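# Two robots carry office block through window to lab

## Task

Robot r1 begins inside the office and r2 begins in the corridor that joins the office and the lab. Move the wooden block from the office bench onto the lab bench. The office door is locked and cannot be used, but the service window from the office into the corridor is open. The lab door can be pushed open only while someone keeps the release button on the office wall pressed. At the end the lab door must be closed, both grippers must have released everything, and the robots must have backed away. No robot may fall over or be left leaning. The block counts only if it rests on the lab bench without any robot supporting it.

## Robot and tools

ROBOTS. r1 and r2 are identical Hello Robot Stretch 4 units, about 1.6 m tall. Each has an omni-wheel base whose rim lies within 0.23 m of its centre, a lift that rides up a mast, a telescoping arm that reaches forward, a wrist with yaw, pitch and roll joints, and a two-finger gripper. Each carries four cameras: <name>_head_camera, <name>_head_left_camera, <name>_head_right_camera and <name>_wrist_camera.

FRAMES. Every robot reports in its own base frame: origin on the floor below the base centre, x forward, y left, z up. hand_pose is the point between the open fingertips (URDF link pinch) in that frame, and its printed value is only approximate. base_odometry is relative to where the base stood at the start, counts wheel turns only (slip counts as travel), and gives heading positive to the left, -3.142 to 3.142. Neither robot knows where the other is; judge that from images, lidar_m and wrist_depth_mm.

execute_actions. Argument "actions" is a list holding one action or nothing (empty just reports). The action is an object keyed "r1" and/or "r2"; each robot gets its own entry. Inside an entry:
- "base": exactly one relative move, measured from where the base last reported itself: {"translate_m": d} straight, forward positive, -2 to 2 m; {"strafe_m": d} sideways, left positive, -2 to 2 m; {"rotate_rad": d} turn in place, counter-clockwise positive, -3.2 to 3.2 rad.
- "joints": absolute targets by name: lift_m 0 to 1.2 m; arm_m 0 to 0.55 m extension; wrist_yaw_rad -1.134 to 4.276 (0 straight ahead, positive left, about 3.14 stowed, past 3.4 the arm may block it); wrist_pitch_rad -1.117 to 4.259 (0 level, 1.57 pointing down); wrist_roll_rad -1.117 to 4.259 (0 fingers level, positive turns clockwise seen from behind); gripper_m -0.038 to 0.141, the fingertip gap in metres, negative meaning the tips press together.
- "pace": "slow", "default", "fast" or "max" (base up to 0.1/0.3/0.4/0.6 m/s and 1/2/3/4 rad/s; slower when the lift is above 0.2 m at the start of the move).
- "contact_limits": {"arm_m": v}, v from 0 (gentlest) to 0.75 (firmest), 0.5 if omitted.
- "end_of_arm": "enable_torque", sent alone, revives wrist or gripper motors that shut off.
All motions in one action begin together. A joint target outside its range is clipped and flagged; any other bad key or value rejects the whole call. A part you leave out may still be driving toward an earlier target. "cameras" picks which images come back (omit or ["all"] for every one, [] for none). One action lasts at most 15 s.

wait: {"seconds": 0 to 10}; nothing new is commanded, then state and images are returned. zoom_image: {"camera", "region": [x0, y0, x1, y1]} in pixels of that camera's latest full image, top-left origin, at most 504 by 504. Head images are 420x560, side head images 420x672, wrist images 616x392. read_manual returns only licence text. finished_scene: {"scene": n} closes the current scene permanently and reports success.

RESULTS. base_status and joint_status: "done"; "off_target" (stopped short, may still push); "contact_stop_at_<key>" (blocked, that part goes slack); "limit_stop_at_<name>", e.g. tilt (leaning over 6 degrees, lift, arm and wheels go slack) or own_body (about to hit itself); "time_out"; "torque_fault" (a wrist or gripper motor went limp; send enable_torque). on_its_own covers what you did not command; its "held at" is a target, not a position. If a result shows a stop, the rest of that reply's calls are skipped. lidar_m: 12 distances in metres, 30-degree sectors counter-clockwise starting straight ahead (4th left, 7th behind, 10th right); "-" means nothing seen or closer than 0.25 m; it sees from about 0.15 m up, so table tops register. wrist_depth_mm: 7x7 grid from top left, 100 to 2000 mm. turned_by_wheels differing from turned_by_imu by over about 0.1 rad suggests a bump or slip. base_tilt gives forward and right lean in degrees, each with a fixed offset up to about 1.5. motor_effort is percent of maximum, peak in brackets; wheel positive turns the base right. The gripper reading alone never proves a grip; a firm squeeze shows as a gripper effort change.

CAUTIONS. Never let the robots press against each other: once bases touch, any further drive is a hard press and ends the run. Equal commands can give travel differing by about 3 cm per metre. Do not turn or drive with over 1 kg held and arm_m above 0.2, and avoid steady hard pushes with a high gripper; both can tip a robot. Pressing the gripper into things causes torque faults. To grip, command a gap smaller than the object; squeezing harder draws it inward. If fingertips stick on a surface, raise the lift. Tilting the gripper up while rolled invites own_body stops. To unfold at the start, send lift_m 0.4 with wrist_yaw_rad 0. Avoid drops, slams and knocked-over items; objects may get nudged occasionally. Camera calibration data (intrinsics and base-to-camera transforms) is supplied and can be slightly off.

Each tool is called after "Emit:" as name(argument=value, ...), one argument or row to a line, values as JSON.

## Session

Emit:
execute_actions(
  actions=[],
)

Scene clock: 0.00 s.
r1.base_odometry: x=+0.000 y=+0.000 heading=+0.000 (m, m, rad; r1's odometry frame)
r1.turned_by_wheels: +0.000 (rad since the last result)
r1.turned_by_imu: +0.000 (rad since the last result)
r1.base_tilt: forward=+0.2 right=+0.3 (deg)
r1.lidar_m: 3.14 1.44 1.08 1.62 1.49 1.23 1.12 1.18 1.05 1.00 1.05 1.41
r1.base_status: not commanded
r1.joint_positions: lift_m=+0.233 arm_m=+0.002 wrist_yaw_rad=+3.183 wrist_pitch_rad=+0.022 wrist_roll_rad=+0.006 gripper_m=+0.057
r1.joint_status: not commanded
r1.motor_effort: lift_m=+18 arm_m=+0 wrist_yaw_rad=+0 wrist_pitch_rad=-4 wrist_roll_rad=-1 gripper_m=-4 wheel_0=+0 wheel_1=-1 wheel_2=+1 (%)
r1.hand_pose: x=-0.1185 y=+0.0755 z=+0.4046 quat_wxyz=(-0.020, -0.011, +0.003, +1.000) (m; r1's base frame)
r1.wrist_depth_mm: - 135 236 1255 1308 1281 1308 / - 109 135 1205 1281 1281 1281 / - 116 135 1229 1281 1281 1255 / 134 133 193 1255 1255 1255 1255 / 1182 1205 1229 1255 1255 1255 1281 / 1205 1229 192 1255 212 1281 1255 / 931 931 1025 143 991 1118 1138
r2.base_odometry: x=+0.000 y=+0.000 heading=+0.000 (m, m, rad; r2's odometry frame)
r2.turned_by_wheels: +0.000 (rad since the last result)
r2.turned_by_imu: +0.000 (rad since the last result)
r2.base_tilt: forward=+0.8 right=+0.5 (deg)
r2.lidar_m: 0.91 1.15 2.10 1.14 0.87 0.79 0.78 0.77 0.67 0.68 0.89 0.83
r2.base_status: not commanded
r2.joint_positions: lift_m=+0.216 arm_m=+0.001 wrist_yaw_rad=+3.127 wrist_pitch_rad=-0.007 wrist_roll_rad=+0.020 gripper_m=+0.057
r2.joint_status: not commanded
r2.motor_effort: lift_m=+18 arm_m=-1 wrist_yaw_rad=+0 wrist_pitch_rad=-7 wrist_roll_rad=+0 gripper_m=-1 wheel_0=+0 wheel_1=+0 wheel_2=+0 (%)
r2.hand_pose: x=-0.1157 y=+0.0917 z=+0.3967 quat_wxyz=(+0.007, +0.004, +0.010, +1.000) (m; r2's base frame)
r2.wrist_depth_mm: - 137 1008 931 878 820 788 / - 127 204 946 878 820 778 / - 137 210 931 878 820 768 / 136 153 1008 960 878 820 778 / 891 1078 991 946 866 831 788 / 891 1060 215 931 199 820 768 / 854 866 960 108 891 798 778
pictures: r1_head_camera, r1_head_left_camera, r1_head_right_camera, r1_wrist_camera, r2_head_camera, r2_head_left_camera, r2_head_right_camera, r2_wrist_camera
camera_calibration (this result's frames):
r1_wrist_camera: T_world_to_cam=[[-0.00628166, 0.999356, 0.035339, -0.0985019], [-0.00680402, 0.0352962, -0.999354, 0.463311], [-0.999957, -0.00651805, 0.00657792, 0.100613], [0, 0, 0, 1]] pos_world=[0.103142, 0.0827411, 0.46583]
r2_wrist_camera: T_world_to_cam=[[0.0516892, 0.998505, 0.0178013, -0.103174], [0.0189348, 0.016842, -0.999679, 0.447157], [-0.998484, 0.0520097, -0.0180359, 0.11604], [0, 0, 0, 1]] pos_world=[0.11273, 0.0894538, 0.450943]
Images, in order (width x height): r1_head_camera 420x560, r1_head_left_camera 420x672, r1_head_right_camera 420x672, r1_wrist_camera 616x392, r2_head_camera 420x560, r2_head_left_camera 420x672, r2_head_right_camera 420x672, r2_wrist_camera 616x392.

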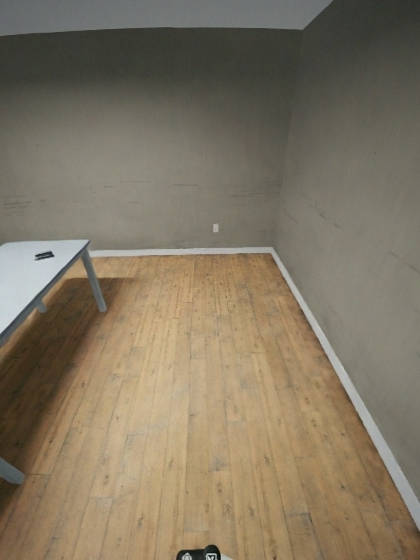

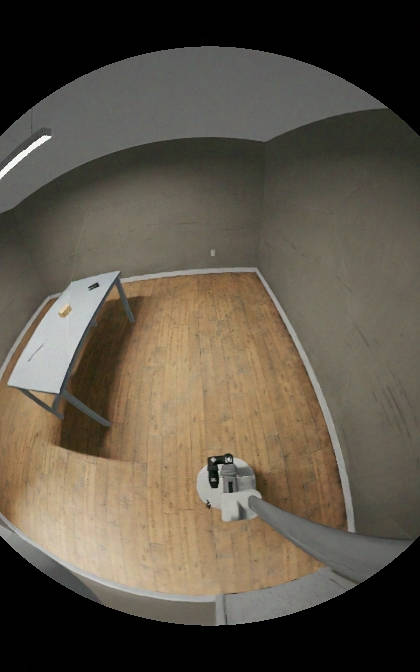

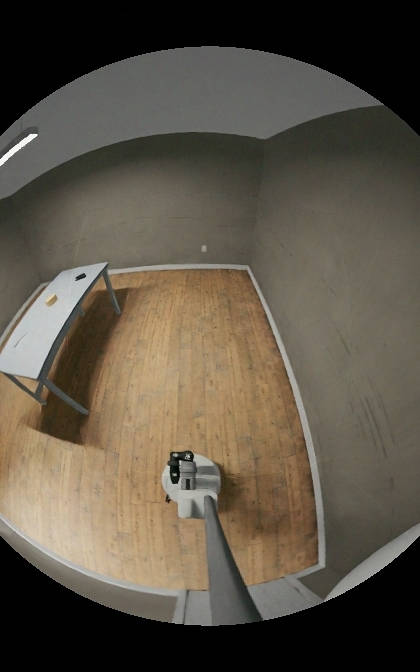

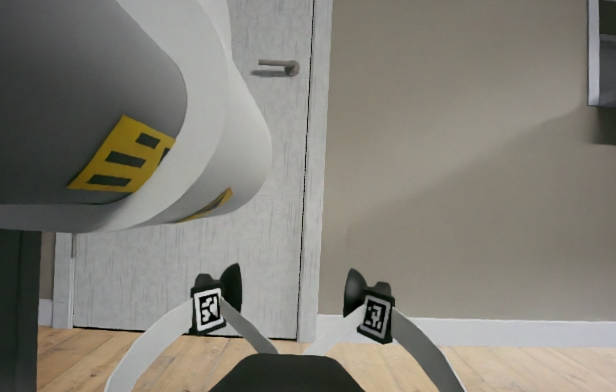

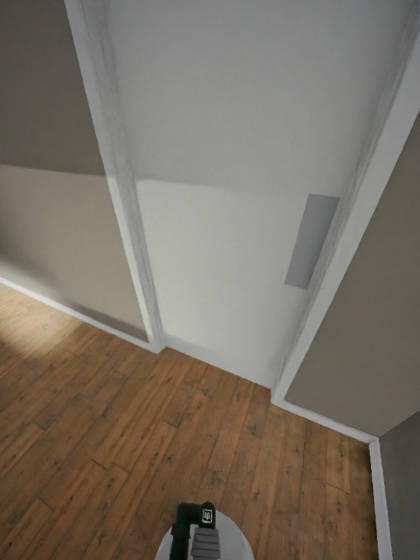

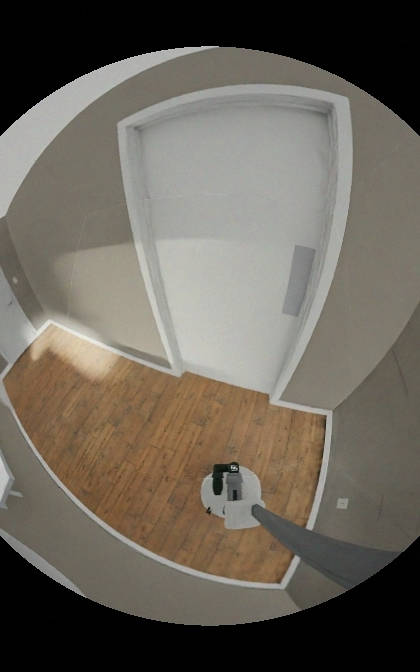

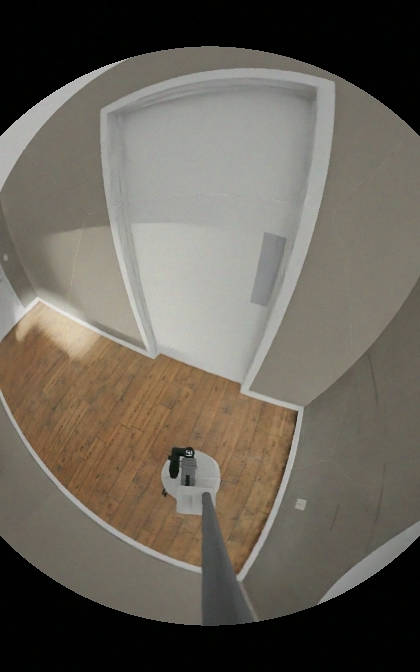

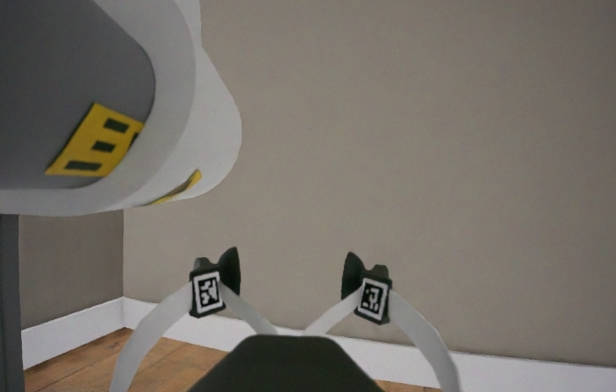

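Emit:
execute_actions(
  actions=[
    {"r1":{"base":{"rotate_rad":0.47},"pace":"max"},"r2":{"base":{"rotate_rad":1.2},"pace":"max"}},
  ],
  cameras=[],
)

Emit:
execute_actions(
  actions=[
    {"r1":{"base":{"translate_m":1.55},"joints":{"lift_m":0.93,"gripper_m":0.141},"pace":"max"},"r2":{"base":{"translate_m":1.55},"joints":{"lift_m":1.07,"gripper_m":0.141},"pace":"max"}},
  ],
  cameras=[],
)

Emit:
execute_actions(
  actions=[
    {"r1":{"base":{"rotate_rad":1.12},"joints":{"arm_m":0.42,"wrist_yaw_rad":1.57,"wrist_pitch_rad":0.9},"pace":"fast"},"r2":{"base":{"rotate_rad":1.6},"joints":{"wrist_yaw_rad":0,"wrist_pitch_rad":0.9},"pace":"fast"}},
  ],
  cameras=["r1_head_camera","r1_head_left_camera","r1_wrist_camera","r2_head_camera"],
)

Scene clock: 7.63 s.
r1.base_odometry: x=+0.000 y=+0.000 heading=+0.470 (m, m, rad; r1's odometry frame)
r1.turned_by_wheels: +0.470 (rad since the last result)
r1.turned_by_imu: +0.461 (rad since the last result)
r1.base_tilt: forward=+0.3 right=+0.4 (deg)
r1.lidar_m: 1.57 1.08 1.35 1.51 1.23 1.09 1.18 1.08 1.00 1.04 1.35 3.03
r1.base_status: done
r1.joint_positions: lift_m=+0.233 arm_m=+0.002 wrist_yaw_rad=+3.183 wrist_pitch_rad=+0.022 wrist_roll_rad=+0.006 gripper_m=+0.057
r1.joint_status: not commanded
r1.motor_effort: lift_m=+18(18) arm_m=+0(0) wrist_yaw_rad=+0(1) wrist_pitch_rad=-6(3) wrist_roll_rad=-1(2) gripper_m=-5(3) wheel_0=+0(8) wheel_1=+0(8) wheel_2=+0(9) (%)
r1.hand_pose: x=-0.1185 y=+0.0755 z=+0.4046 quat_wxyz=(-0.020, -0.011, +0.003, +1.000) (m; r1's base frame)
r1.wrist_depth_mm: - 135 236 1336 1205 1078 1025 / - 109 135 1336 1205 1078 1008 / - 115 135 1336 1182 1078 1008 / 134 133 192 1308 1182 1060 991 / 1042 1308 1464 1308 1160 1060 1008 / 1042 1205 192 1281 211 1078 1025 / 917 917 1025 143 1008 1060 976
r2.base_odometry: x=+0.000 y=+0.000 heading=+1.200 (m, m, rad; r2's odometry frame)
r2.turned_by_wheels: +1.200 (rad since the last result)
r2.turned_by_imu: +1.197 (rad since the last result)
r2.base_tilt: forward=+0.7 right=+0.6 (deg)
r2.lidar_m: 3.05 1.10 0.84 0.77 0.83 0.73 0.69 0.74 0.87 0.82 0.97 1.19
r2.base_status: done
r2.joint_positions: lift_m=+0.216 arm_m=+0.001 wrist_yaw_rad=+3.127 wrist_pitch_rad=-0.007 wrist_roll_rad=+0.020 gripper_m=+0.057
r2.joint_status: not commanded
r2.motor_effort: lift_m=+18(18) arm_m=-1(1) wrist_yaw_rad=+1(0) wrist_pitch_rad=-7(7) wrist_roll_rad=+0(0) gripper_m=-3(1) wheel_0=+0(6) wheel_1=+1(9) wheel_2=+1(12) (%)
r2.hand_pose: x=-0.1157 y=+0.0917 z=+0.3967 quat_wxyz=(+0.007, +0.004, +0.010, +1.000) (m; r2's base frame)
r2.wrist_depth_mm: - 136 831 831 854 878 866 / - 126 203 842 842 866 891 / - 137 211 854 866 878 878 / 136 153 854 842 866 854 878 / 798 831 842 854 866 866 891 / 831 831 214 854 200 904 878 / 809 842 831 108 854 878 891
pictures: none
No camera images: the call's "cameras" was empty. Leave "cameras" out to get every camera's image.

Scene clock: 11.83 s.
r1.base_odometry: x=+1.382 y=+0.702 heading=+0.470 (m, m, rad; r1's odometry frame)
r1.turned_by_wheels: +0.000 (rad since the last result)
r1.turned_by_imu: -0.002 (rad since the last result)
r1.base_tilt: forward=+0.3 right=+0.4 (deg)
r1.lidar_m: 0.52 0.34 0.31 0.33 0.44 1.00 2.60 1.79 1.67 1.71 1.86 1.72
r1.base_status: done
r1.joint_positions: lift_m=+0.930 arm_m=+0.002 wrist_yaw_rad=+3.183 wrist_pitch_rad=+0.021 wrist_roll_rad=+0.006 gripper_m=+0.141
r1.joint_status: all done
r1.motor_effort: lift_m=+19(23) arm_m=+0(0) wrist_yaw_rad=+1(1) wrist_pitch_rad=-5(7) wrist_roll_rad=+1(2) gripper_m=-1(3) wheel_0=+0(8) wheel_1=+0(9) wheel_2=+0(14) (%)
r1.hand_pose: x=-0.1185 y=+0.0755 z=+1.1020 quat_wxyz=(-0.020, -0.011, +0.003, +1.000) (m; r1's base frame)
r1.wrist_depth_mm: - 135 236 - - - - / - 109 135 - - - - / - 115 135 - - - - / 134 134 192 - - - - / 1576 - - - - - - / 1661 193 - - - - - / 1618 - - 144 - - -
r2.base_odometry: x=+0.561 y=+1.445 heading=+1.200 (m, m, rad; r2's odometry frame)
r2.turned_by_wheels: +0.000 (rad since the last result)
r2.turned_by_imu: -0.002 (rad since the last result)
r2.base_tilt: forward=+0.6 right=+0.4 (deg)
r2.lidar_m: 2.41 1.15 0.58 0.55 0.60 0.83 2.26 1.31 0.87 0.82 0.84 1.23
r2.base_status: done
r2.joint_positions: lift_m=+1.070 arm_m=+0.001 wrist_yaw_rad=+3.127 wrist_pitch_rad=-0.007 wrist_roll_rad=+0.020 gripper_m=+0.141
r2.joint_status: all done
r2.motor_effort: lift_m=+20(22) arm_m=+0(1) wrist_yaw_rad=+0(0) wrist_pitch_rad=-6(7) wrist_roll_rad=+1(0) gripper_m=-2(1) wheel_0=-1(7) wheel_1=+0(8) wheel_2=+1(16) (%)
r2.hand_pose: x=-0.1157 y=+0.0917 z=+1.2502 quat_wxyz=(+0.007, +0.004, +0.010, +1.000) (m; r2's base frame)
r2.wrist_depth_mm: - 136 - - - 1397 976 / - 127 202 - - 1430 991 / - 137 211 - - 1430 1008 / 137 153 - - - 1366 976 / 1708 - - - - 1336 976 / 1708 1863 - - 1983 1160 960 / 1708 - - 108 - 1229 976
pictures: none
No camera images: the call's "cameras" was empty. Leave "cameras" out to get every camera's image.

Scene clock: 14.27 s.
r1.base_odometry: x=+1.382 y=+0.702 heading=+1.590 (m, m, rad; r1's odometry frame)
r1.turned_by_wheels: +1.120 (rad since the last result)
r1.turned_by_imu: +1.101 (rad since the last result)
r1.base_tilt: forward=+0.3 right=+0.2 (deg)
r1.lidar_m: 0.31 0.34 0.45 2.40 2.40 1.75 1.67 1.73 1.83 1.73 0.49 0.34
r1.base_status: done
r1.joint_positions: lift_m=+0.930 arm_m=+0.419 wrist_yaw_rad=+1.570 wrist_pitch_rad=+0.901 wrist_roll_rad=+0.006 gripper_m=+0.141
r1.joint_status: all done
r1.motor_effort: lift_m=+18(19) arm_m=+6(5) wrist_yaw_rad=+0(3) wrist_pitch_rad=-3(4) wrist_roll_rad=-3(1) gripper_m=-3(1) wheel_0=+1(8) wheel_1=+0(5) wheel_2=-1(6) (%)
r1.hand_pose: x=+0.6773 y=+0.1790 z=+0.8820 quat_wxyz=(+0.638, -0.306, +0.310, +0.635) (m; r1's base frame)
r1.wrist_depth_mm: - 668 691 707 723 759 - / 1808 559 569 580 591 609 - / 473 477 488 496 504 517 535 / 413 418 424 430 436 442 452 / 366 373 377 384 389 392 399 / 329 195 340 329 273 343 355 / 303 304 307 144 287 315 324
r2.base_odometry: x=+0.561 y=+1.445 heading=+2.800 (m, m, rad; r2's odometry frame)
r2.turned_by_wheels: +1.599 (rad since the last result)
r2.turned_by_imu: +1.594 (rad since the last result)
r2.base_tilt: forward=+0.8 right=+0.6 (deg)
r2.lidar_m: 0.54 0.57 1.20 2.27 1.28 0.88 0.83 0.88 1.26 2.41 1.12 0.56
r2.base_status: done
r2.joint_positions: lift_m=+1.070 arm_m=+0.001 wrist_yaw_rad=+0.001 wrist_pitch_rad=+0.902 wrist_roll_rad=+0.020 gripper_m=+0.141
r2.joint_status: all done
r2.motor_effort: lift_m=+19(20) arm_m=+0(1) wrist_yaw_rad=-2(9) wrist_pitch_rad=-5(5) wrist_roll_rad=+0(0) gripper_m=-1(0) wheel_0=-2(10) wheel_1=-2(6) wheel_2=-4(7) (%)
r2.hand_pose: x=+0.3505 y=-0.0873 z=+1.0219 quat_wxyz=(+0.900, +0.009, +0.436, -0.004) (m; r2's base frame)
r2.wrist_depth_mm: 544 559 574 585 597 580 585 / 480 492 496 504 517 634 647 / 842 820 488 477 477 723 768 / 1025 1008 991 976 946 931 917 / 1281 1205 1229 1229 1138 1160 1160 / 1205 1182 1229 1308 1229 1308 1308 / 1138 1138 1182 108 1205 1205 1229
pictures: r1_head_camera, r1_head_left_camera, r1_wrist_camera, r2_head_camera
camera_calibration (this result's frames):
r1_wrist_camera: T_world_to_cam=[[0.998777, 0.00454655, 0.0492246, -0.728718], [0.0350818, -0.76674, -0.640998, 0.741266], [0.0348281, 0.641942, -0.765962, 0.758333], [0, 0, 0, 1]] pos_world=[0.675411, 0.0848657, 1.09188]
Images, in order (width x height): r1_head_camera 420x560, r1_head_left_camera 420x672, r1_wrist_camera 616x392, r2_head_camera 420x560.

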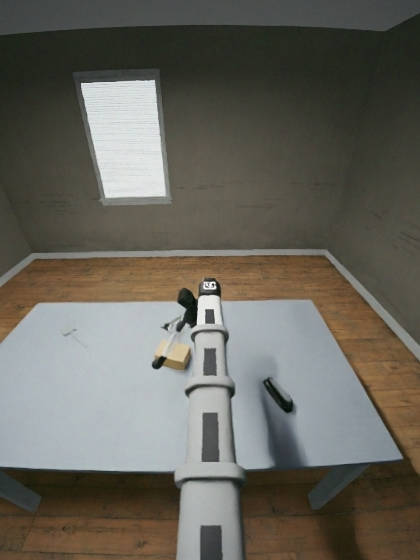

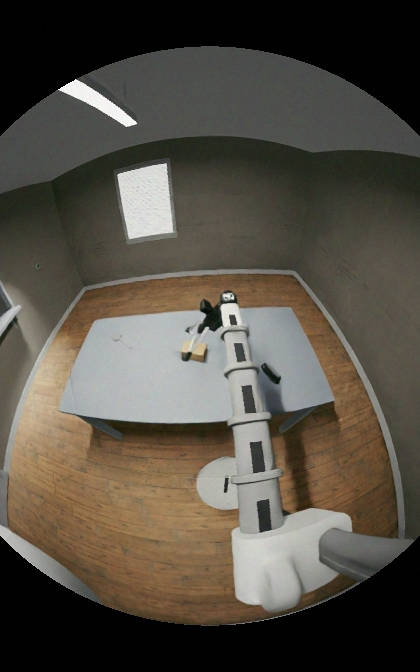

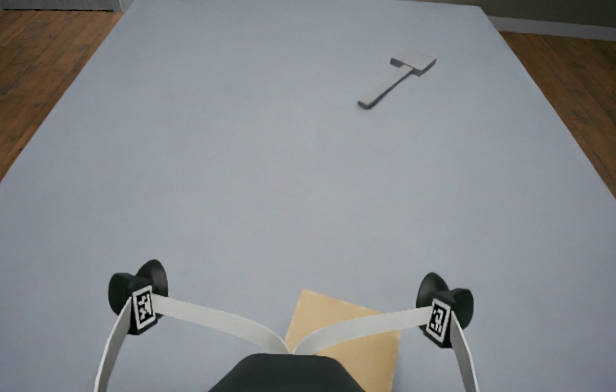

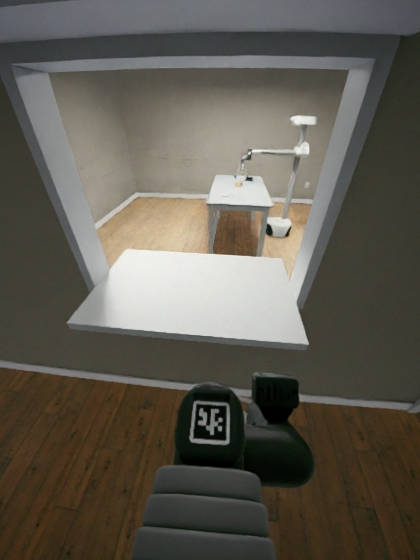

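Emit:
execute_actions(
  actions=[
    {"r1":{"joints":{"arm_m":0.406,"wrist_yaw_rad":1.32,"lift_m":0.842}},"r2":{"base":{"strafe_m":0.15},"pace":"fast"}},
  ],
  cameras=["r1_wrist_camera"],
)

Scene clock: 21.67 s.
r1.base_odometry: x=+1.382 y=+0.702 heading=+1.590 (m, m, rad; r1's odometry frame)
r1.turned_by_wheels: +0.000 (rad since the last result)
r1.turned_by_imu: -0.001 (rad since the last result)
r1.base_tilt: forward=+0.2 right=+0.3 (deg)
r1.lidar_m: 0.32 0.33 0.45 2.40 2.40 1.74 1.66 1.72 1.82 1.72 0.48 0.33
r1.base_status: not commanded
r1.joint_positions: lift_m=+0.842 arm_m=+0.407 wrist_yaw_rad=+1.320 wrist_pitch_rad=+0.901 wrist_roll_rad=+0.006 gripper_m=+0.141
r1.joint_status: all done
r1.motor_effort: lift_m=+16(19) arm_m=-6(7) wrist_yaw_rad=-1(3) wrist_pitch_rad=-2(3) wrist_roll_rad=-2(0) gripper_m=-1(1) wheel_0=+1(1) wheel_1=+0(1) wheel_2=-1(1) (%)
r1.hand_pose: x=+0.7071 y=+0.1518 z=+0.7942 quat_wxyz=(+0.712, -0.265, +0.346, +0.551) (m; r1's base frame)
r1.wrist_depth_mm: 477 496 508 512 535 - - / 404 410 418 427 433 449 1863 / 343 351 355 364 368 377 389 / 304 306 310 317 322 327 332 / 268 272 264 212 282 290 291 / 242 195 189 190 211 252 259 / 221 223 176 144 227 234 240
r2.base_odometry: x=+0.511 y=+1.304 heading=+2.800 (m, m, rad; r2's odometry frame)
r2.turned_by_wheels: +0.000 (rad since the last result)
r2.turned_by_imu: +0.002 (rad since the last result)
r2.base_tilt: forward=+0.8 right=+0.7 (deg)
r2.lidar_m: 0.55 0.61 1.20 2.11 1.26 0.85 0.83 0.87 1.26 2.56 1.11 0.59
r2.base_status: done
r2.joint_positions: lift_m=+1.070 arm_m=+0.001 wrist_yaw_rad=+0.000 wrist_pitch_rad=+0.902 wrist_roll_rad=+0.020 gripper_m=+0.141
r2.joint_status: not commanded
r2.motor_effort: lift_m=+18(19) arm_m=-1(1) wrist_yaw_rad=-1(2) wrist_pitch_rad=-4(5) wrist_roll_rad=+0(0) gripper_m=+4(3) wheel_0=+1(7) wheel_1=-1(10) wheel_2=+0(4) (%)
r2.hand_pose: x=+0.3505 y=-0.0874 z=+1.0219 quat_wxyz=(+0.900, +0.009, +0.436, -0.004) (m; r2's base frame)
r2.wrist_depth_mm: 554 559 569 580 591 627 591 / 480 484 496 508 517 539 574 / 842 831 820 492 480 488 488 / 1042 1025 1008 976 976 946 931 / 1281 1229 1308 1205 1138 1160 1182 / 1205 1205 1229 1255 1281 1281 1308 / 1118 1160 1182 108 1182 1182 1205
pictures: r1_wrist_camera
camera_calibration (this result's frames):
r1_wrist_camera: T_world_to_cam=[[0.968902, -0.2425, 0.0492246, -0.69533], [-0.155551, -0.751615, -0.640998, 0.795578], [0.19244, 0.613408, -0.765962, 0.600383], [0, 0, 0, 1]] pos_world=[0.681922, 0.0610717, 1.00406]
Images, in order (width x height): r1_wrist_camera 616x392.

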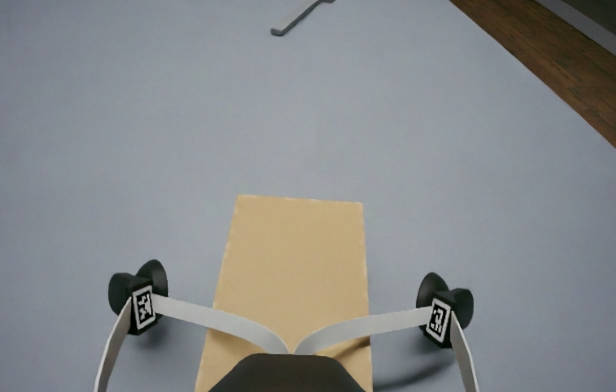

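Emit:
execute_actions(
  actions=[
    {"r1":{"joints":{"gripper_m":0.03}},"r2":{"base":{"translate_m":0.08}}},
  ],
  cameras=["r1_wrist_camera"],
)

Emit:
execute_actions(
  actions=[
    {"r1":{"base":{"strafe_m":2.0},"joints":{"lift_m":1.06,"wrist_yaw_rad":0.9},"pace":"fast"}},
  ],
  cameras=["r1_head_left_camera","r1_head_camera","r2_head_camera"],
)

Scene clock: 26.90 s.
r1.base_odometry: x=+1.382 y=+0.702 heading=+1.590 (m, m, rad; r1's odometry frame)
r1.turned_by_wheels: +0.000 (rad since the last result)
r1.turned_by_imu: -0.002 (rad since the last result)
r1.base_tilt: forward=+0.3 right=+0.4 (deg)
r1.lidar_m: 0.32 0.32 0.43 2.39 2.42 1.75 1.65 1.74 1.83 1.73 0.47 0.33
r1.base_status: not commanded
r1.joint_positions: lift_m=+0.842 arm_m=+0.407 wrist_yaw_rad=+1.320 wrist_pitch_rad=+0.903 wrist_roll_rad=+0.006 gripper_m=+0.031
r1.joint_status: all done
r1.motor_effort: lift_m=+17(17) arm_m=-6(6) wrist_yaw_rad=+0(1) wrist_pitch_rad=-9(10) wrist_roll_rad=-1(2) gripper_m=-26(24) wheel_0=+1(2) wheel_1=+0(0) wheel_2=-1(1) (%)
r1.hand_pose: x=+0.7070 y=+0.1513 z=+0.7938 quat_wxyz=(+0.712, -0.265, +0.346, +0.551) (m; r1's base frame)
r1.wrist_depth_mm: 477 484 500 508 521 549 - / 399 407 415 421 433 442 1863 / 343 351 357 362 366 375 379 / 303 306 307 314 320 325 327 / 267 272 206 198 283 287 289 / 241 238 180 178 183 256 258 / 219 218 164 164 223 226 237
r2.base_odometry: x=+0.436 y=+1.330 heading=+2.800 (m, m, rad; r2's odometry frame)
r2.turned_by_wheels: +0.000 (rad since the last result)
r2.turned_by_imu: +0.002 (rad since the last result)
r2.base_tilt: forward=+0.7 right=+0.6 (deg)
r2.lidar_m: 0.50 0.52 1.09 2.09 1.38 0.96 0.90 0.96 1.36 2.39 0.98 0.52
r2.base_status: done
r2.joint_positions: lift_m=+1.070 arm_m=+0.001 wrist_yaw_rad=+0.000 wrist_pitch_rad=+0.902 wrist_roll_rad=+0.020 gripper_m=+0.141
r2.joint_status: not commanded
r2.motor_effort: lift_m=+19(19) arm_m=-1(1) wrist_yaw_rad=-1(1) wrist_pitch_rad=-4(5) wrist_roll_rad=+1(0) gripper_m=+2(1) wheel_0=+2(5) wheel_1=+3(7) wheel_2=-1(10) (%)
r2.hand_pose: x=+0.3505 y=-0.0874 z=+1.0219 quat_wxyz=(+0.900, +0.009, +0.436, -0.004) (m; r2's base frame)
r2.wrist_depth_mm: 544 559 564 580 597 621 580 / 488 492 496 504 525 535 549 / 424 433 439 449 452 466 477 / 891 878 854 842 442 436 439 / 1138 1042 1060 1060 991 1025 1008 / 1205 1182 1229 1229 1229 1281 1308 / 1138 1118 1182 108 1205 1182 1182
pictures: r1_wrist_camera
camera_calibration (this result's frames):
r1_wrist_camera: T_world_to_cam=[[0.96888, -0.242589, 0.0492153, -0.695302], [-0.15598, -0.752728, -0.639586, 0.79434], [0.192202, 0.612006, -0.767142, 0.601671], [0, 0, 0, 1]] pos_world=[0.681923, 0.0610235, 1.00384]
Images, in order (width x height): r1_wrist_camera 616x392.

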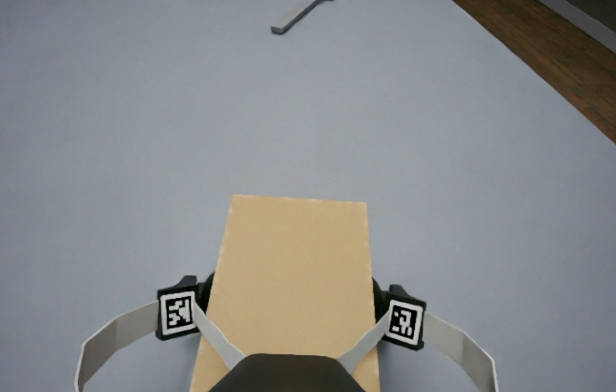

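Scene clock: 33.20 s.
r1.base_odometry: x=-0.618 y=+0.664 heading=+1.590 (m, m, rad; r1's odometry frame)
r1.turned_by_wheels: +0.000 (rad since the last result)
r1.turned_by_imu: -0.008 (rad since the last result)
r1.base_tilt: forward=+0.2 right=+0.3 (deg)
r1.lidar_m: 2.24 0.57 0.59 0.55 0.57 0.75 1.69 1.78 2.39 1.23 1.10 1.48
r1.base_status: done
r1.joint_positions: lift_m=+1.060 arm_m=+0.407 wrist_yaw_rad=+0.900 wrist_pitch_rad=+0.903 wrist_roll_rad=+0.006 gripper_m=+0.031
r1.joint_status: all done
r1.motor_effort: lift_m=+21(26) arm_m=-6(6) wrist_yaw_rad=+0(3) wrist_pitch_rad=-7(11) wrist_roll_rad=+0(2) gripper_m=-25(26) wheel_0=+2(11) wheel_1=-1(9) wheel_2=-2(2) (%)
r1.hand_pose: x=+0.7575 y=+0.0856 z=+1.0115 quat_wxyz=(+0.811, -0.187, +0.394, +0.390) (m; r1's base frame)
r1.wrist_depth_mm: 603 621 627 654 668 1255 1756 / 512 512 525 549 1078 1537 - / 436 442 480 1008 1336 1808 1921 / 394 707 842 1042 1537 1537 1576 / 683 820 206 198 1397 1397 1499 / 768 842 180 178 183 1281 1281 / 842 1060 163 164 1078 1160 1182
r2.base_odometry: x=+0.436 y=+1.330 heading=+2.800 (m, m, rad; r2's odometry frame)
r2.turned_by_wheels: +0.000 (rad since the last result)
r2.turned_by_imu: +0.002 (rad since the last result)
r2.base_tilt: forward=+0.8 right=+0.5 (deg)
r2.lidar_m: 0.50 0.52 1.11 2.10 1.38 0.95 0.91 0.96 1.37 2.38 1.01 0.49
r2.base_status: not commanded
r2.joint_positions: lift_m=+1.070 arm_m=+0.001 wrist_yaw_rad=+0.000 wrist_pitch_rad=+0.902 wrist_roll_rad=+0.020 gripper_m=+0.141
r2.joint_status: not commanded
r2.motor_effort: lift_m=+19(19) arm_m=+0(1) wrist_yaw_rad=-1(1) wrist_pitch_rad=-4(4) wrist_roll_rad=+0(1) gripper_m=+0(1) wheel_0=+2(2) wheel_1=+3(3) wheel_2=+0(1) (%)
r2.hand_pose: x=+0.3505 y=-0.0874 z=+1.0219 quat_wxyz=(+0.900, +0.009, +0.436, -0.004) (m; r2's base frame)
r2.wrist_depth_mm: 544 559 564 585 603 627 580 / 484 492 500 508 521 539 544 / 424 430 433 449 452 466 469 / 891 866 866 842 439 433 439 / 1160 1042 1098 1060 991 991 991 / 1205 1205 1182 1229 1205 1229 1281 / 1118 1160 1160 108 1205 1229 1229
pictures: r1_head_camera, r1_head_left_camera, r2_head_camera
Images, in order (width x height): r1_head_camera 420x560, r1_head_left_camera 420x672, r2_head_camera 420x560.

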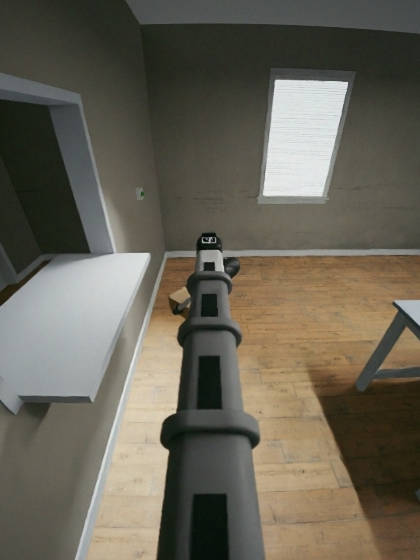

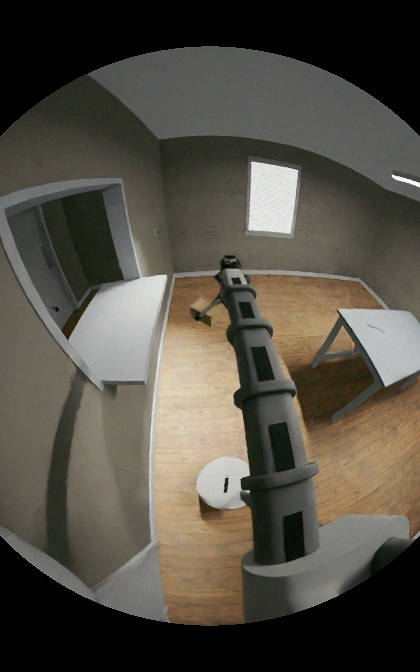

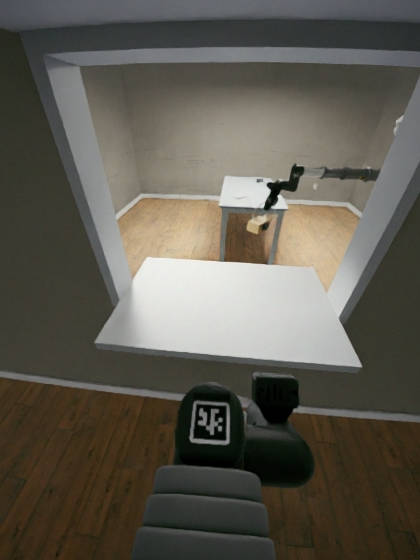

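Emit:
execute_actions(
  actions=[
    {"r1":{"base":{"translate_m":0.75},"joints":{"arm_m":0.26,"wrist_yaw_rad":0,"lift_m":1.04},"pace":"max"}},
  ],
  cameras=[],
)

Emit:
execute_actions(
  actions=[
    {"r1":{"base":{"rotate_rad":1.62},"pace":"fast"}},
  ],
  cameras=["r1_wrist_camera","r2_head_camera"],
)

Scene clock: 40.50 s.
r1.base_odometry: x=-0.633 y=+1.414 heading=+1.590 (m, m, rad; r1's odometry frame)
r1.turned_by_wheels: +0.000 (rad since the last result)
r1.turned_by_imu: -0.002 (rad since the last result)
r1.base_tilt: forward=+0.3 right=+0.2 (deg)
r1.lidar_m: 2.29 0.52 0.37 0.34 0.38 0.81 2.15 2.54 1.09 1.01 1.07 2.39
r1.base_status: done
r1.joint_positions: lift_m=+1.040 arm_m=+0.261 wrist_yaw_rad=+0.000 wrist_pitch_rad=+0.903 wrist_roll_rad=+0.006 gripper_m=+0.031
r1.joint_status: all done
r1.motor_effort: lift_m=+18(19) arm_m=-6(8) wrist_yaw_rad=+1(12) wrist_pitch_rad=-9(13) wrist_roll_rad=-3(1) gripper_m=-26(25) wheel_0=+0(7) wheel_1=+0(5) wheel_2=+3(11) (%)
r1.hand_pose: x=+0.6105 y=-0.0874 z=+0.9916 quat_wxyz=(+0.900, +0.003, +0.436, -0.001) (m; r1's base frame)
r1.wrist_depth_mm: 976 1499 1808 1756 1756 1756 1808 / 1008 1499 1921 - - - - / 991 1537 1661 1808 1808 1921 1863 / 1008 1430 1499 1537 1537 1576 1618 / 1008 1281 206 199 1366 1430 1464 / 1025 1160 180 178 184 1229 1255 / 991 1078 163 164 1098 1098 1160
r2.base_odometry: x=+0.436 y=+1.330 heading=+2.800 (m, m, rad; r2's odometry frame)
r2.turned_by_wheels: +0.000 (rad since the last result)
r2.turned_by_imu: +0.002 (rad since the last result)
r2.base_tilt: forward=+0.9 right=+0.6 (deg)
r2.lidar_m: 0.50 0.53 1.09 2.10 1.38 0.95 0.90 0.95 1.35 2.41 0.98 0.50
r2.base_status: not commanded
r2.joint_positions: lift_m=+1.070 arm_m=+0.001 wrist_yaw_rad=+0.000 wrist_pitch_rad=+0.902 wrist_roll_rad=+0.020 gripper_m=+0.141
r2.joint_status: not commanded
r2.motor_effort: lift_m=+19(19) arm_m=-1(1) wrist_yaw_rad=-1(1) wrist_pitch_rad=-5(5) wrist_roll_rad=-1(1) gripper_m=+2(4) wheel_0=+1(2) wheel_1=+3(3) wheel_2=+0(1) (%)
r2.hand_pose: x=+0.3505 y=-0.0874 z=+1.0219 quat_wxyz=(+0.900, +0.009, +0.436, -0.004) (m; r2's base frame)
r2.wrist_depth_mm: 549 559 569 585 597 634 574 / 488 488 496 508 525 539 554 / 427 433 436 445 455 462 473 / 904 878 842 842 439 433 442 / 1160 1060 1078 1025 1008 991 1008 / 1229 1182 1205 1229 1229 1229 1255 / 1138 1138 1160 108 1205 1182 1229
pictures: none
No camera images: the call's "cameras" was empty. Leave "cameras" out to get every camera's image.

Scene clock: 42.87 s.
r1.base_odometry: x=-0.632 y=+1.414 heading=-3.073 (m, m, rad; r1's odometry frame)
r1.turned_by_wheels: +1.620 (rad since the last result)
r1.turned_by_imu: +1.594 (rad since the last result)
r1.base_tilt: forward=+0.4 right=+0.3 (deg)
r1.lidar_m: 0.32 0.37 0.86 2.45 2.59 1.07 1.04 3.19 2.38 2.04 0.48 0.37
r1.base_status: done
r1.joint_positions: lift_m=+1.040 arm_m=+0.261 wrist_yaw_rad=+0.000 wrist_pitch_rad=+0.903 wrist_roll_rad=+0.006 gripper_m=+0.031
r1.joint_status: not commanded
r1.motor_effort: lift_m=+18(18) arm_m=-6(5) wrist_yaw_rad=+0(1) wrist_pitch_rad=-9(11) wrist_roll_rad=+0(0) gripper_m=-25(25) wheel_0=+0(7) wheel_1=+0(5) wheel_2=-1(7) (%)
r1.hand_pose: x=+0.6106 y=-0.0874 z=+0.9917 quat_wxyz=(+0.900, +0.003, +0.436, -0.001) (m; r1's base frame)
r1.wrist_depth_mm: 1863 1863 1921 1756 1808 1863 1863 / 1863 480 - 1118 - - - / 404 413 421 427 433 449 455 / 355 362 366 373 382 387 394 / 317 322 206 198 336 343 349 / 283 283 180 178 183 306 309 / 260 259 163 165 265 271 282
r2.base_odometry: x=+0.436 y=+1.330 heading=+2.800 (m, m, rad; r2's odometry frame)
r2.turned_by_wheels: +0.000 (rad since the last result)
r2.turned_by_imu: +0.001 (rad since the last result)
r2.base_tilt: forward=+0.8 right=+0.5 (deg)
r2.lidar_m: 0.49 0.51 1.09 2.11 1.37 0.93 0.90 0.96 1.36 2.36 0.99 0.51
r2.base_status: not commanded
r2.joint_positions: lift_m=+1.070 arm_m=+0.001 wrist_yaw_rad=+0.000 wrist_pitch_rad=+0.902 wrist_roll_rad=+0.020 gripper_m=+0.141
r2.joint_status: not commanded
r2.motor_effort: lift_m=+19(19) arm_m=-1(1) wrist_yaw_rad=-1(1) wrist_pitch_rad=-5(5) wrist_roll_rad=+1(0) gripper_m=-2(1) wheel_0=+2(2) wheel_1=+3(3) wheel_2=+0(0) (%)
r2.hand_pose: x=+0.3505 y=-0.0874 z=+1.0219 quat_wxyz=(+0.900, +0.009, +0.436, -0.004) (m; r2's base frame)
r2.wrist_depth_mm: 554 564 564 580 603 627 591 / 484 492 500 512 525 530 549 / 424 430 436 449 455 462 477 / 904 891 854 842 439 433 436 / 1138 1025 1060 1042 976 991 1025 / 1205 1205 1229 1229 1205 1229 1281 / 1138 1138 1182 108 1229 1205 1205
pictures: r1_wrist_camera, r2_head_camera
camera_calibration (this result's frames):
r1_wrist_camera: T_world_to_cam=[[0.00546426, -0.998773, 0.0492182, -0.147392], [-0.767721, -0.035728, -0.639787, 1.16259], [0.64076, -0.0342899, -0.766975, 0.58761], [0, 0, 0, 1]] pos_world=[0.516834, -0.0855246, 1.20175]
Images, in order (width x height): r1_wrist_camera 616x392, r2_head_camera 420x560.

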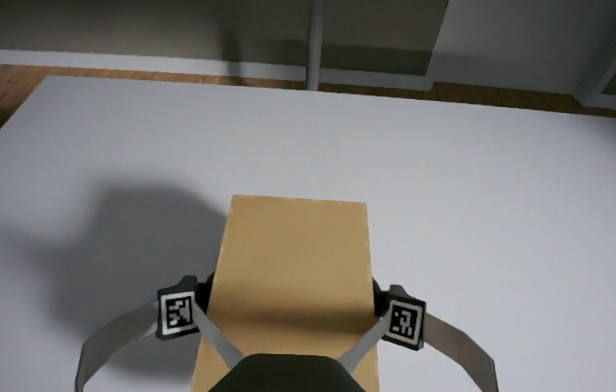

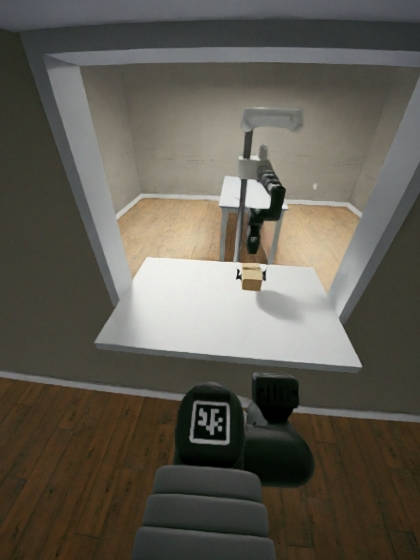

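Emit:
execute_actions(
  actions=[
    {"r1":{"joints":{"lift_m":0.992,"arm_m":0.3}},"r2":{"base":{"rotate_rad":-0.04}}},
  ],
  cameras=[],
)

Emit:
execute_actions(
  actions=[
    {"r1":{"joints":{"gripper_m":0.125}},"r2":{"base":{"strafe_m":-0.03}}},
  ],
  cameras=[],
)

Emit:
execute_actions(
  actions=[
    {"r1":{"base":{"translate_m":-0.05},"joints":{"lift_m":1.02,"arm_m":0.005},"pace":"fast"},"r2":{"joints":{"arm_m":0.2}}},
  ],
  cameras=["r2_wrist_camera","r1_head_right_camera"],
)

Scene clock: 47.07 s.
r1.base_odometry: x=-0.632 y=+1.414 heading=-3.073 (m, m, rad; r1's odometry frame)
r1.turned_by_wheels: +0.000 (rad since the last result)
r1.turned_by_imu: -0.001 (rad since the last result)
r1.base_tilt: forward=+0.3 right=+0.3 (deg)
r1.lidar_m: 0.33 0.39 0.86 2.42 2.58 1.08 1.04 3.18 2.37 2.03 0.49 0.36
r1.base_status: not commanded
r1.joint_positions: lift_m=+0.992 arm_m=+0.299 wrist_yaw_rad=+0.000 wrist_pitch_rad=+0.903 wrist_roll_rad=+0.006 gripper_m=+0.031
r1.joint_status: all done
r1.motor_effort: lift_m=+17(18) arm_m=+6(2) wrist_yaw_rad=+0(0) wrist_pitch_rad=-8(11) wrist_roll_rad=-4(3) gripper_m=-26(26) wheel_0=+0(0) wheel_1=+0(0) wheel_2=-1(1) (%)
r1.hand_pose: x=+0.6484 y=-0.0874 z=+0.9437 quat_wxyz=(+0.900, +0.003, +0.436, -0.001) (m; r1's base frame)
r1.wrist_depth_mm: 1863 1808 1756 1808 1808 1921 1808 / 394 402 407 418 427 - - / 340 343 351 357 364 373 379 / 297 303 304 312 319 324 327 / 264 270 206 198 279 286 287 / 237 236 179 178 184 255 256 / 216 216 163 165 221 225 236
r2.base_odometry: x=+0.436 y=+1.330 heading=+2.760 (m, m, rad; r2's odometry frame)
r2.turned_by_wheels: -0.040 (rad since the last result)
r2.turned_by_imu: -0.038 (rad since the last result)
r2.base_tilt: forward=+0.8 right=+0.6 (deg)
r2.lidar_m: 0.48 0.48 1.04 2.11 1.44 0.93 0.89 0.93 1.31 2.59 1.00 0.50
r2.base_status: done
r2.joint_positions: lift_m=+1.070 arm_m=+0.001 wrist_yaw_rad=+0.000 wrist_pitch_rad=+0.902 wrist_roll_rad=+0.020 gripper_m=+0.141
r2.joint_status: not commanded
r2.motor_effort: lift_m=+19(19) arm_m=-1(0) wrist_yaw_rad=-1(1) wrist_pitch_rad=-3(5) wrist_roll_rad=+0(0) gripper_m=+0(1) wheel_0=+0(4) wheel_1=+2(6) wheel_2=+2(7) (%)
r2.hand_pose: x=+0.3505 y=-0.0874 z=+1.0219 quat_wxyz=(+0.900, +0.009, +0.436, -0.004) (m; r2's base frame)
r2.wrist_depth_mm: 554 559 569 549 609 615 535 / 484 488 500 508 521 530 559 / 427 430 439 445 455 466 477 / 854 854 854 854 452 452 452 / 1098 1025 1042 1060 1025 1060 1078 / 1229 1205 1255 1255 1205 1255 1281 / 1098 1118 1182 108 1205 1229 1229
pictures: none
No camera images: the call's "cameras" was empty. Leave "cameras" out to get every camera's image.

Scene clock: 48.90 s.
r1.base_odometry: x=-0.632 y=+1.414 heading=-3.073 (m, m, rad; r1's odometry frame)
r1.turned_by_wheels: +0.000 (rad since the last result)
r1.turned_by_imu: -0.001 (rad since the last result)
r1.base_tilt: forward=+0.3 right=+0.3 (deg)
r1.lidar_m: 0.34 0.37 0.85 2.45 2.56 1.08 1.03 3.17 2.38 2.05 0.48 0.37
r1.base_status: not commanded
r1.joint_positions: lift_m=+0.992 arm_m=+0.299 wrist_yaw_rad=+0.000 wrist_pitch_rad=+0.901 wrist_roll_rad=+0.006 gripper_m=+0.125
r1.joint_status: all done
r1.motor_effort: lift_m=+17(17) arm_m=+6(6) wrist_yaw_rad=+1(0) wrist_pitch_rad=-1(8) wrist_roll_rad=-1(0) gripper_m=-2(24) wheel_0=+0(0) wheel_1=+1(0) wheel_2=-1(1) (%)
r1.hand_pose: x=+0.6489 y=-0.0874 z=+0.9441 quat_wxyz=(+0.900, +0.003, +0.435, -0.001) (m; r1's base frame)
r1.wrist_depth_mm: 1808 1863 1808 1708 1808 1808 1808 / 397 407 410 418 430 - - / 340 347 353 359 368 377 384 / 298 304 307 315 320 325 332 / 265 271 263 210 282 287 290 / 239 201 190 189 195 256 259 / 219 220 173 142 225 231 237
r2.base_odometry: x=+0.447 y=+1.358 heading=+2.760 (m, m, rad; r2's odometry frame)
r2.turned_by_wheels: +0.000 (rad since the last result)
r2.turned_by_imu: +0.001 (rad since the last result)
r2.base_tilt: forward=+0.9 right=+0.6 (deg)
r2.lidar_m: 0.48 0.51 1.05 2.13 1.44 0.96 0.90 0.96 1.28 2.55 1.00 0.51
r2.base_status: done
r2.joint_positions: lift_m=+1.070 arm_m=+0.001 wrist_yaw_rad=+0.000 wrist_pitch_rad=+0.902 wrist_roll_rad=+0.020 gripper_m=+0.141
r2.joint_status: not commanded
r2.motor_effort: lift_m=+19(19) arm_m=+0(1) wrist_yaw_rad=+0(1) wrist_pitch_rad=-4(4) wrist_roll_rad=+0(1) gripper_m=+3(2) wheel_0=-2(10) wheel_1=+0(8) wheel_2=+0(3) (%)
r2.hand_pose: x=+0.3505 y=-0.0874 z=+1.0219 quat_wxyz=(+0.900, +0.009, +0.436, -0.004) (m; r2's base frame)
r2.wrist_depth_mm: 554 554 574 549 597 609 521 / 484 488 496 508 517 535 580 / 424 430 430 445 452 466 492 / 842 842 866 854 455 452 452 / 1078 1025 1078 1078 991 1042 1060 / 1229 1205 1229 1205 1255 1281 1281 / 1118 1138 1160 108 1182 1205 1205
pictures: none
No camera images: the call's "cameras" was empty. Leave "cameras" out to get every camera's image.

Scene clock: 50.60 s.
r1.base_odometry: x=-0.583 y=+1.417 heading=-3.073 (m, m, rad; r1's odometry frame)
r1.turned_by_wheels: +0.000 (rad since the last result)
r1.turned_by_imu: +0.000 (rad since the last result)
r1.base_tilt: forward=+0.2 right=+0.2 (deg)
r1.lidar_m: 0.37 0.43 0.92 2.45 2.57 1.01 0.98 3.18 2.36 2.18 0.56 0.41
r1.base_status: done
r1.joint_positions: lift_m=+1.020 arm_m=+0.006 wrist_yaw_rad=+0.000 wrist_pitch_rad=+0.902 wrist_roll_rad=+0.006 gripper_m=+0.125
r1.joint_status: all done
r1.motor_effort: lift_m=+20(22) arm_m=-6(9) wrist_yaw_rad=+2(0) wrist_pitch_rad=-3(4) wrist_roll_rad=+0(0) gripper_m=-1(1) wheel_0=+0(6) wheel_1=+0(7) wheel_2=-1(8) (%)
r1.hand_pose: x=+0.3560 y=-0.0874 z=+0.9718 quat_wxyz=(+0.900, +0.003, +0.436, -0.001) (m; r1's base frame)
r1.wrist_depth_mm: 488 544 559 462 591 603 627 / 445 452 466 427 480 500 508 / 384 392 397 404 410 424 430 / 336 340 347 351 355 364 370 / 310 307 310 314 317 322 327 / 976 201 329 891 215 854 831 / 1078 1060 1060 142 1078 1060 1098
r2.base_odometry: x=+0.447 y=+1.358 heading=+2.760 (m, m, rad; r2's odometry frame)
r2.turned_by_wheels: +0.000 (rad since the last result)
r2.turned_by_imu: +0.001 (rad since the last result)
r2.base_tilt: forward=+0.8 right=+0.6 (deg)
r2.lidar_m: 0.46 0.54 1.03 2.12 1.44 0.95 0.91 0.92 1.33 2.55 1.02 0.50
r2.base_status: not commanded
r2.joint_positions: lift_m=+1.070 arm_m=+0.199 wrist_yaw_rad=+0.000 wrist_pitch_rad=+0.901 wrist_roll_rad=+0.020 gripper_m=+0.141
r2.joint_status: all done
r2.motor_effort: lift_m=+19(19) arm_m=+5(5) wrist_yaw_rad=+0(0) wrist_pitch_rad=-5(5) wrist_roll_rad=+1(0) gripper_m=+2(2) wheel_0=-1(2) wheel_1=+0(0) wheel_2=+0(0) (%)
r2.hand_pose: x=+0.5490 y=-0.0874 z=+1.0219 quat_wxyz=(+0.900, +0.009, +0.436, -0.004) (m; r2's base frame)
r2.wrist_depth_mm: 549 559 569 580 603 634 - / 480 488 488 421 521 535 492 / 421 430 433 430 452 466 459 / 377 387 389 399 404 407 418 / 340 345 353 359 364 368 373 / 310 304 310 327 315 327 336 / 301 301 303 108 307 315 315
pictures: r1_head_right_camera, r2_wrist_camera
camera_calibration (this result's frames):
r2_wrist_camera: T_world_to_cam=[[-0.0085195, -0.999164, 0.0399894, -0.13405], [-0.79988, -0.01719, -0.599914, 1.10071], [0.600099, -0.0370977, -0.799065, 0.713062], [0, 0, 0, 1]] pos_world=[0.451388, -0.0885634, 1.23548]
Images, in order (width x height): r1_head_right_camera 420x672, r2_wrist_camera 616x392.

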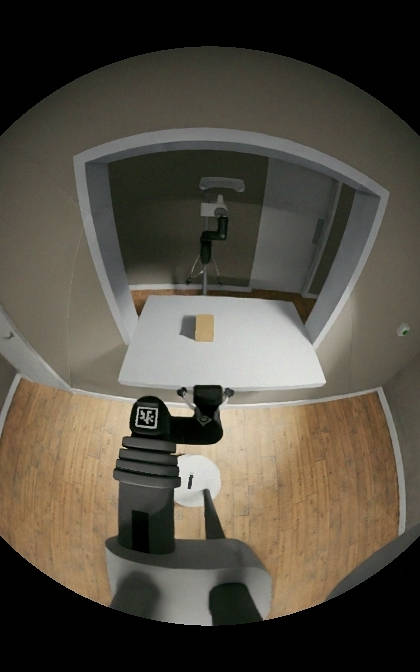

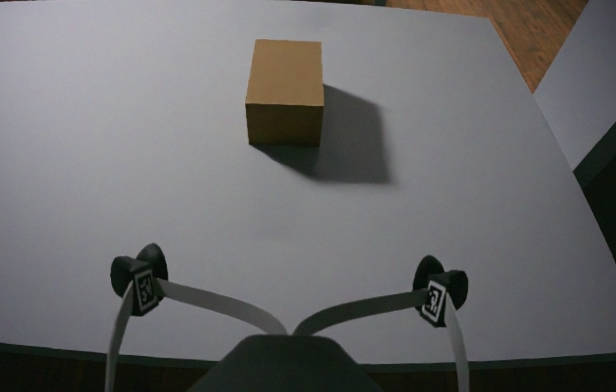

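Emit:
execute_actions(
  actions=[
    {"r1":{"base":{"strafe_m":-0.5},"joints":{"gripper_m":-0.01,"lift_m":1.0,"wrist_pitch_rad":0.5},"pace":"max"},"r2":{"base":{"strafe_m":0.012},"joints":{"arm_m":0.472,"lift_m":1.008}}},
  ],
  cameras=["r2_wrist_camera"],
)

Scene clock: 56.60 s.
r1.base_odometry: x=-0.617 y=+1.916 heading=-3.073 (m, m, rad; r1's odometry frame)
r1.turned_by_wheels: +0.000 (rad since the last result)
r1.turned_by_imu: -0.001 (rad since the last result)
r1.base_tilt: forward=+0.2 right=+0.2 (deg)
r1.lidar_m: 0.36 0.40 0.58 2.62 3.11 1.02 1.04 2.50 1.86 1.78 0.84 0.41
r1.base_status: done
r1.joint_positions: lift_m=+1.000 arm_m=+0.006 wrist_yaw_rad=+0.000 wrist_pitch_rad=+0.502 wrist_roll_rad=+0.006 gripper_m=-0.010
r1.joint_status: all done
r1.motor_effort: lift_m=+17(17) arm_m=-6(6) wrist_yaw_rad=+0(1) wrist_pitch_rad=-6(6) wrist_roll_rad=-1(2) gripper_m=-12(9) wheel_0=-2(10) wheel_1=+1(11) wheel_2=+0(1) (%)
r1.hand_pose: x=+0.4298 y=-0.0874 z=+1.0395 quat_wxyz=(+0.969, +0.003, +0.248, -0.001) (m; r1's base frame)
r1.wrist_depth_mm: - 1983 1921 1921 320 325 322 / - - - - 342 345 343 / - - - - 366 368 366 / 569 580 603 615 397 397 397 / 449 455 469 477 430 433 424 / 366 377 185 199 462 466 469 / 314 304 322 181 496 504 512
r2.base_odometry: x=+0.442 y=+1.347 heading=+2.760 (m, m, rad; r2's odometry frame)
r2.turned_by_wheels: +0.000 (rad since the last result)
r2.turned_by_imu: +0.002 (rad since the last result)
r2.base_tilt: forward=+0.8 right=+0.4 (deg)
r2.lidar_m: 0.47 0.54 1.06 2.11 1.43 0.95 0.90 0.96 1.32 2.56 1.03 0.53
r2.base_status: done
r2.joint_positions: lift_m=+1.008 arm_m=+0.471 wrist_yaw_rad=+0.000 wrist_pitch_rad=+0.901 wrist_roll_rad=+0.020 gripper_m=+0.141
r2.joint_status: all done
r2.motor_effort: lift_m=+15(17) arm_m=+5(5) wrist_yaw_rad=+0(0) wrist_pitch_rad=-4(5) wrist_roll_rad=+1(1) gripper_m=+4(5) wheel_0=-2(9) wheel_1=+3(8) wheel_2=+0(2) (%)
r2.hand_pose: x=+0.8210 y=-0.0874 z=+0.9603 quat_wxyz=(+0.900, +0.009, +0.436, -0.004) (m; r2's base frame)
r2.wrist_depth_mm: 1983 - - - - - - / 387 389 397 404 413 427 - / 342 345 351 355 359 370 382 / 301 307 312 243 322 332 336 / 273 278 271 220 290 296 298 / 249 244 194 199 209 262 270 / 231 233 232 108 242 244 -
pictures: r2_wrist_camera
camera_calibration (this result's frames):
r2_wrist_camera: T_world_to_cam=[[-0.00849752, -0.999164, 0.0399894, -0.12928], [-0.799883, -0.0172074, -0.59991, 1.28128], [0.600096, -0.0370846, -0.799068, 0.500557], [0, 0, 0, 1]] pos_world=[0.723393, -0.0885617, 1.1738]
Images, in order (width x height): r2_wrist_camera 616x392.

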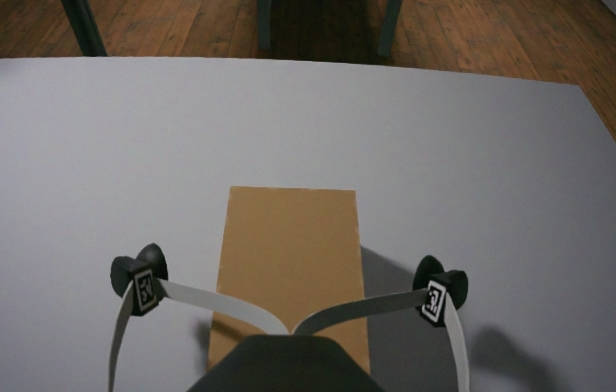

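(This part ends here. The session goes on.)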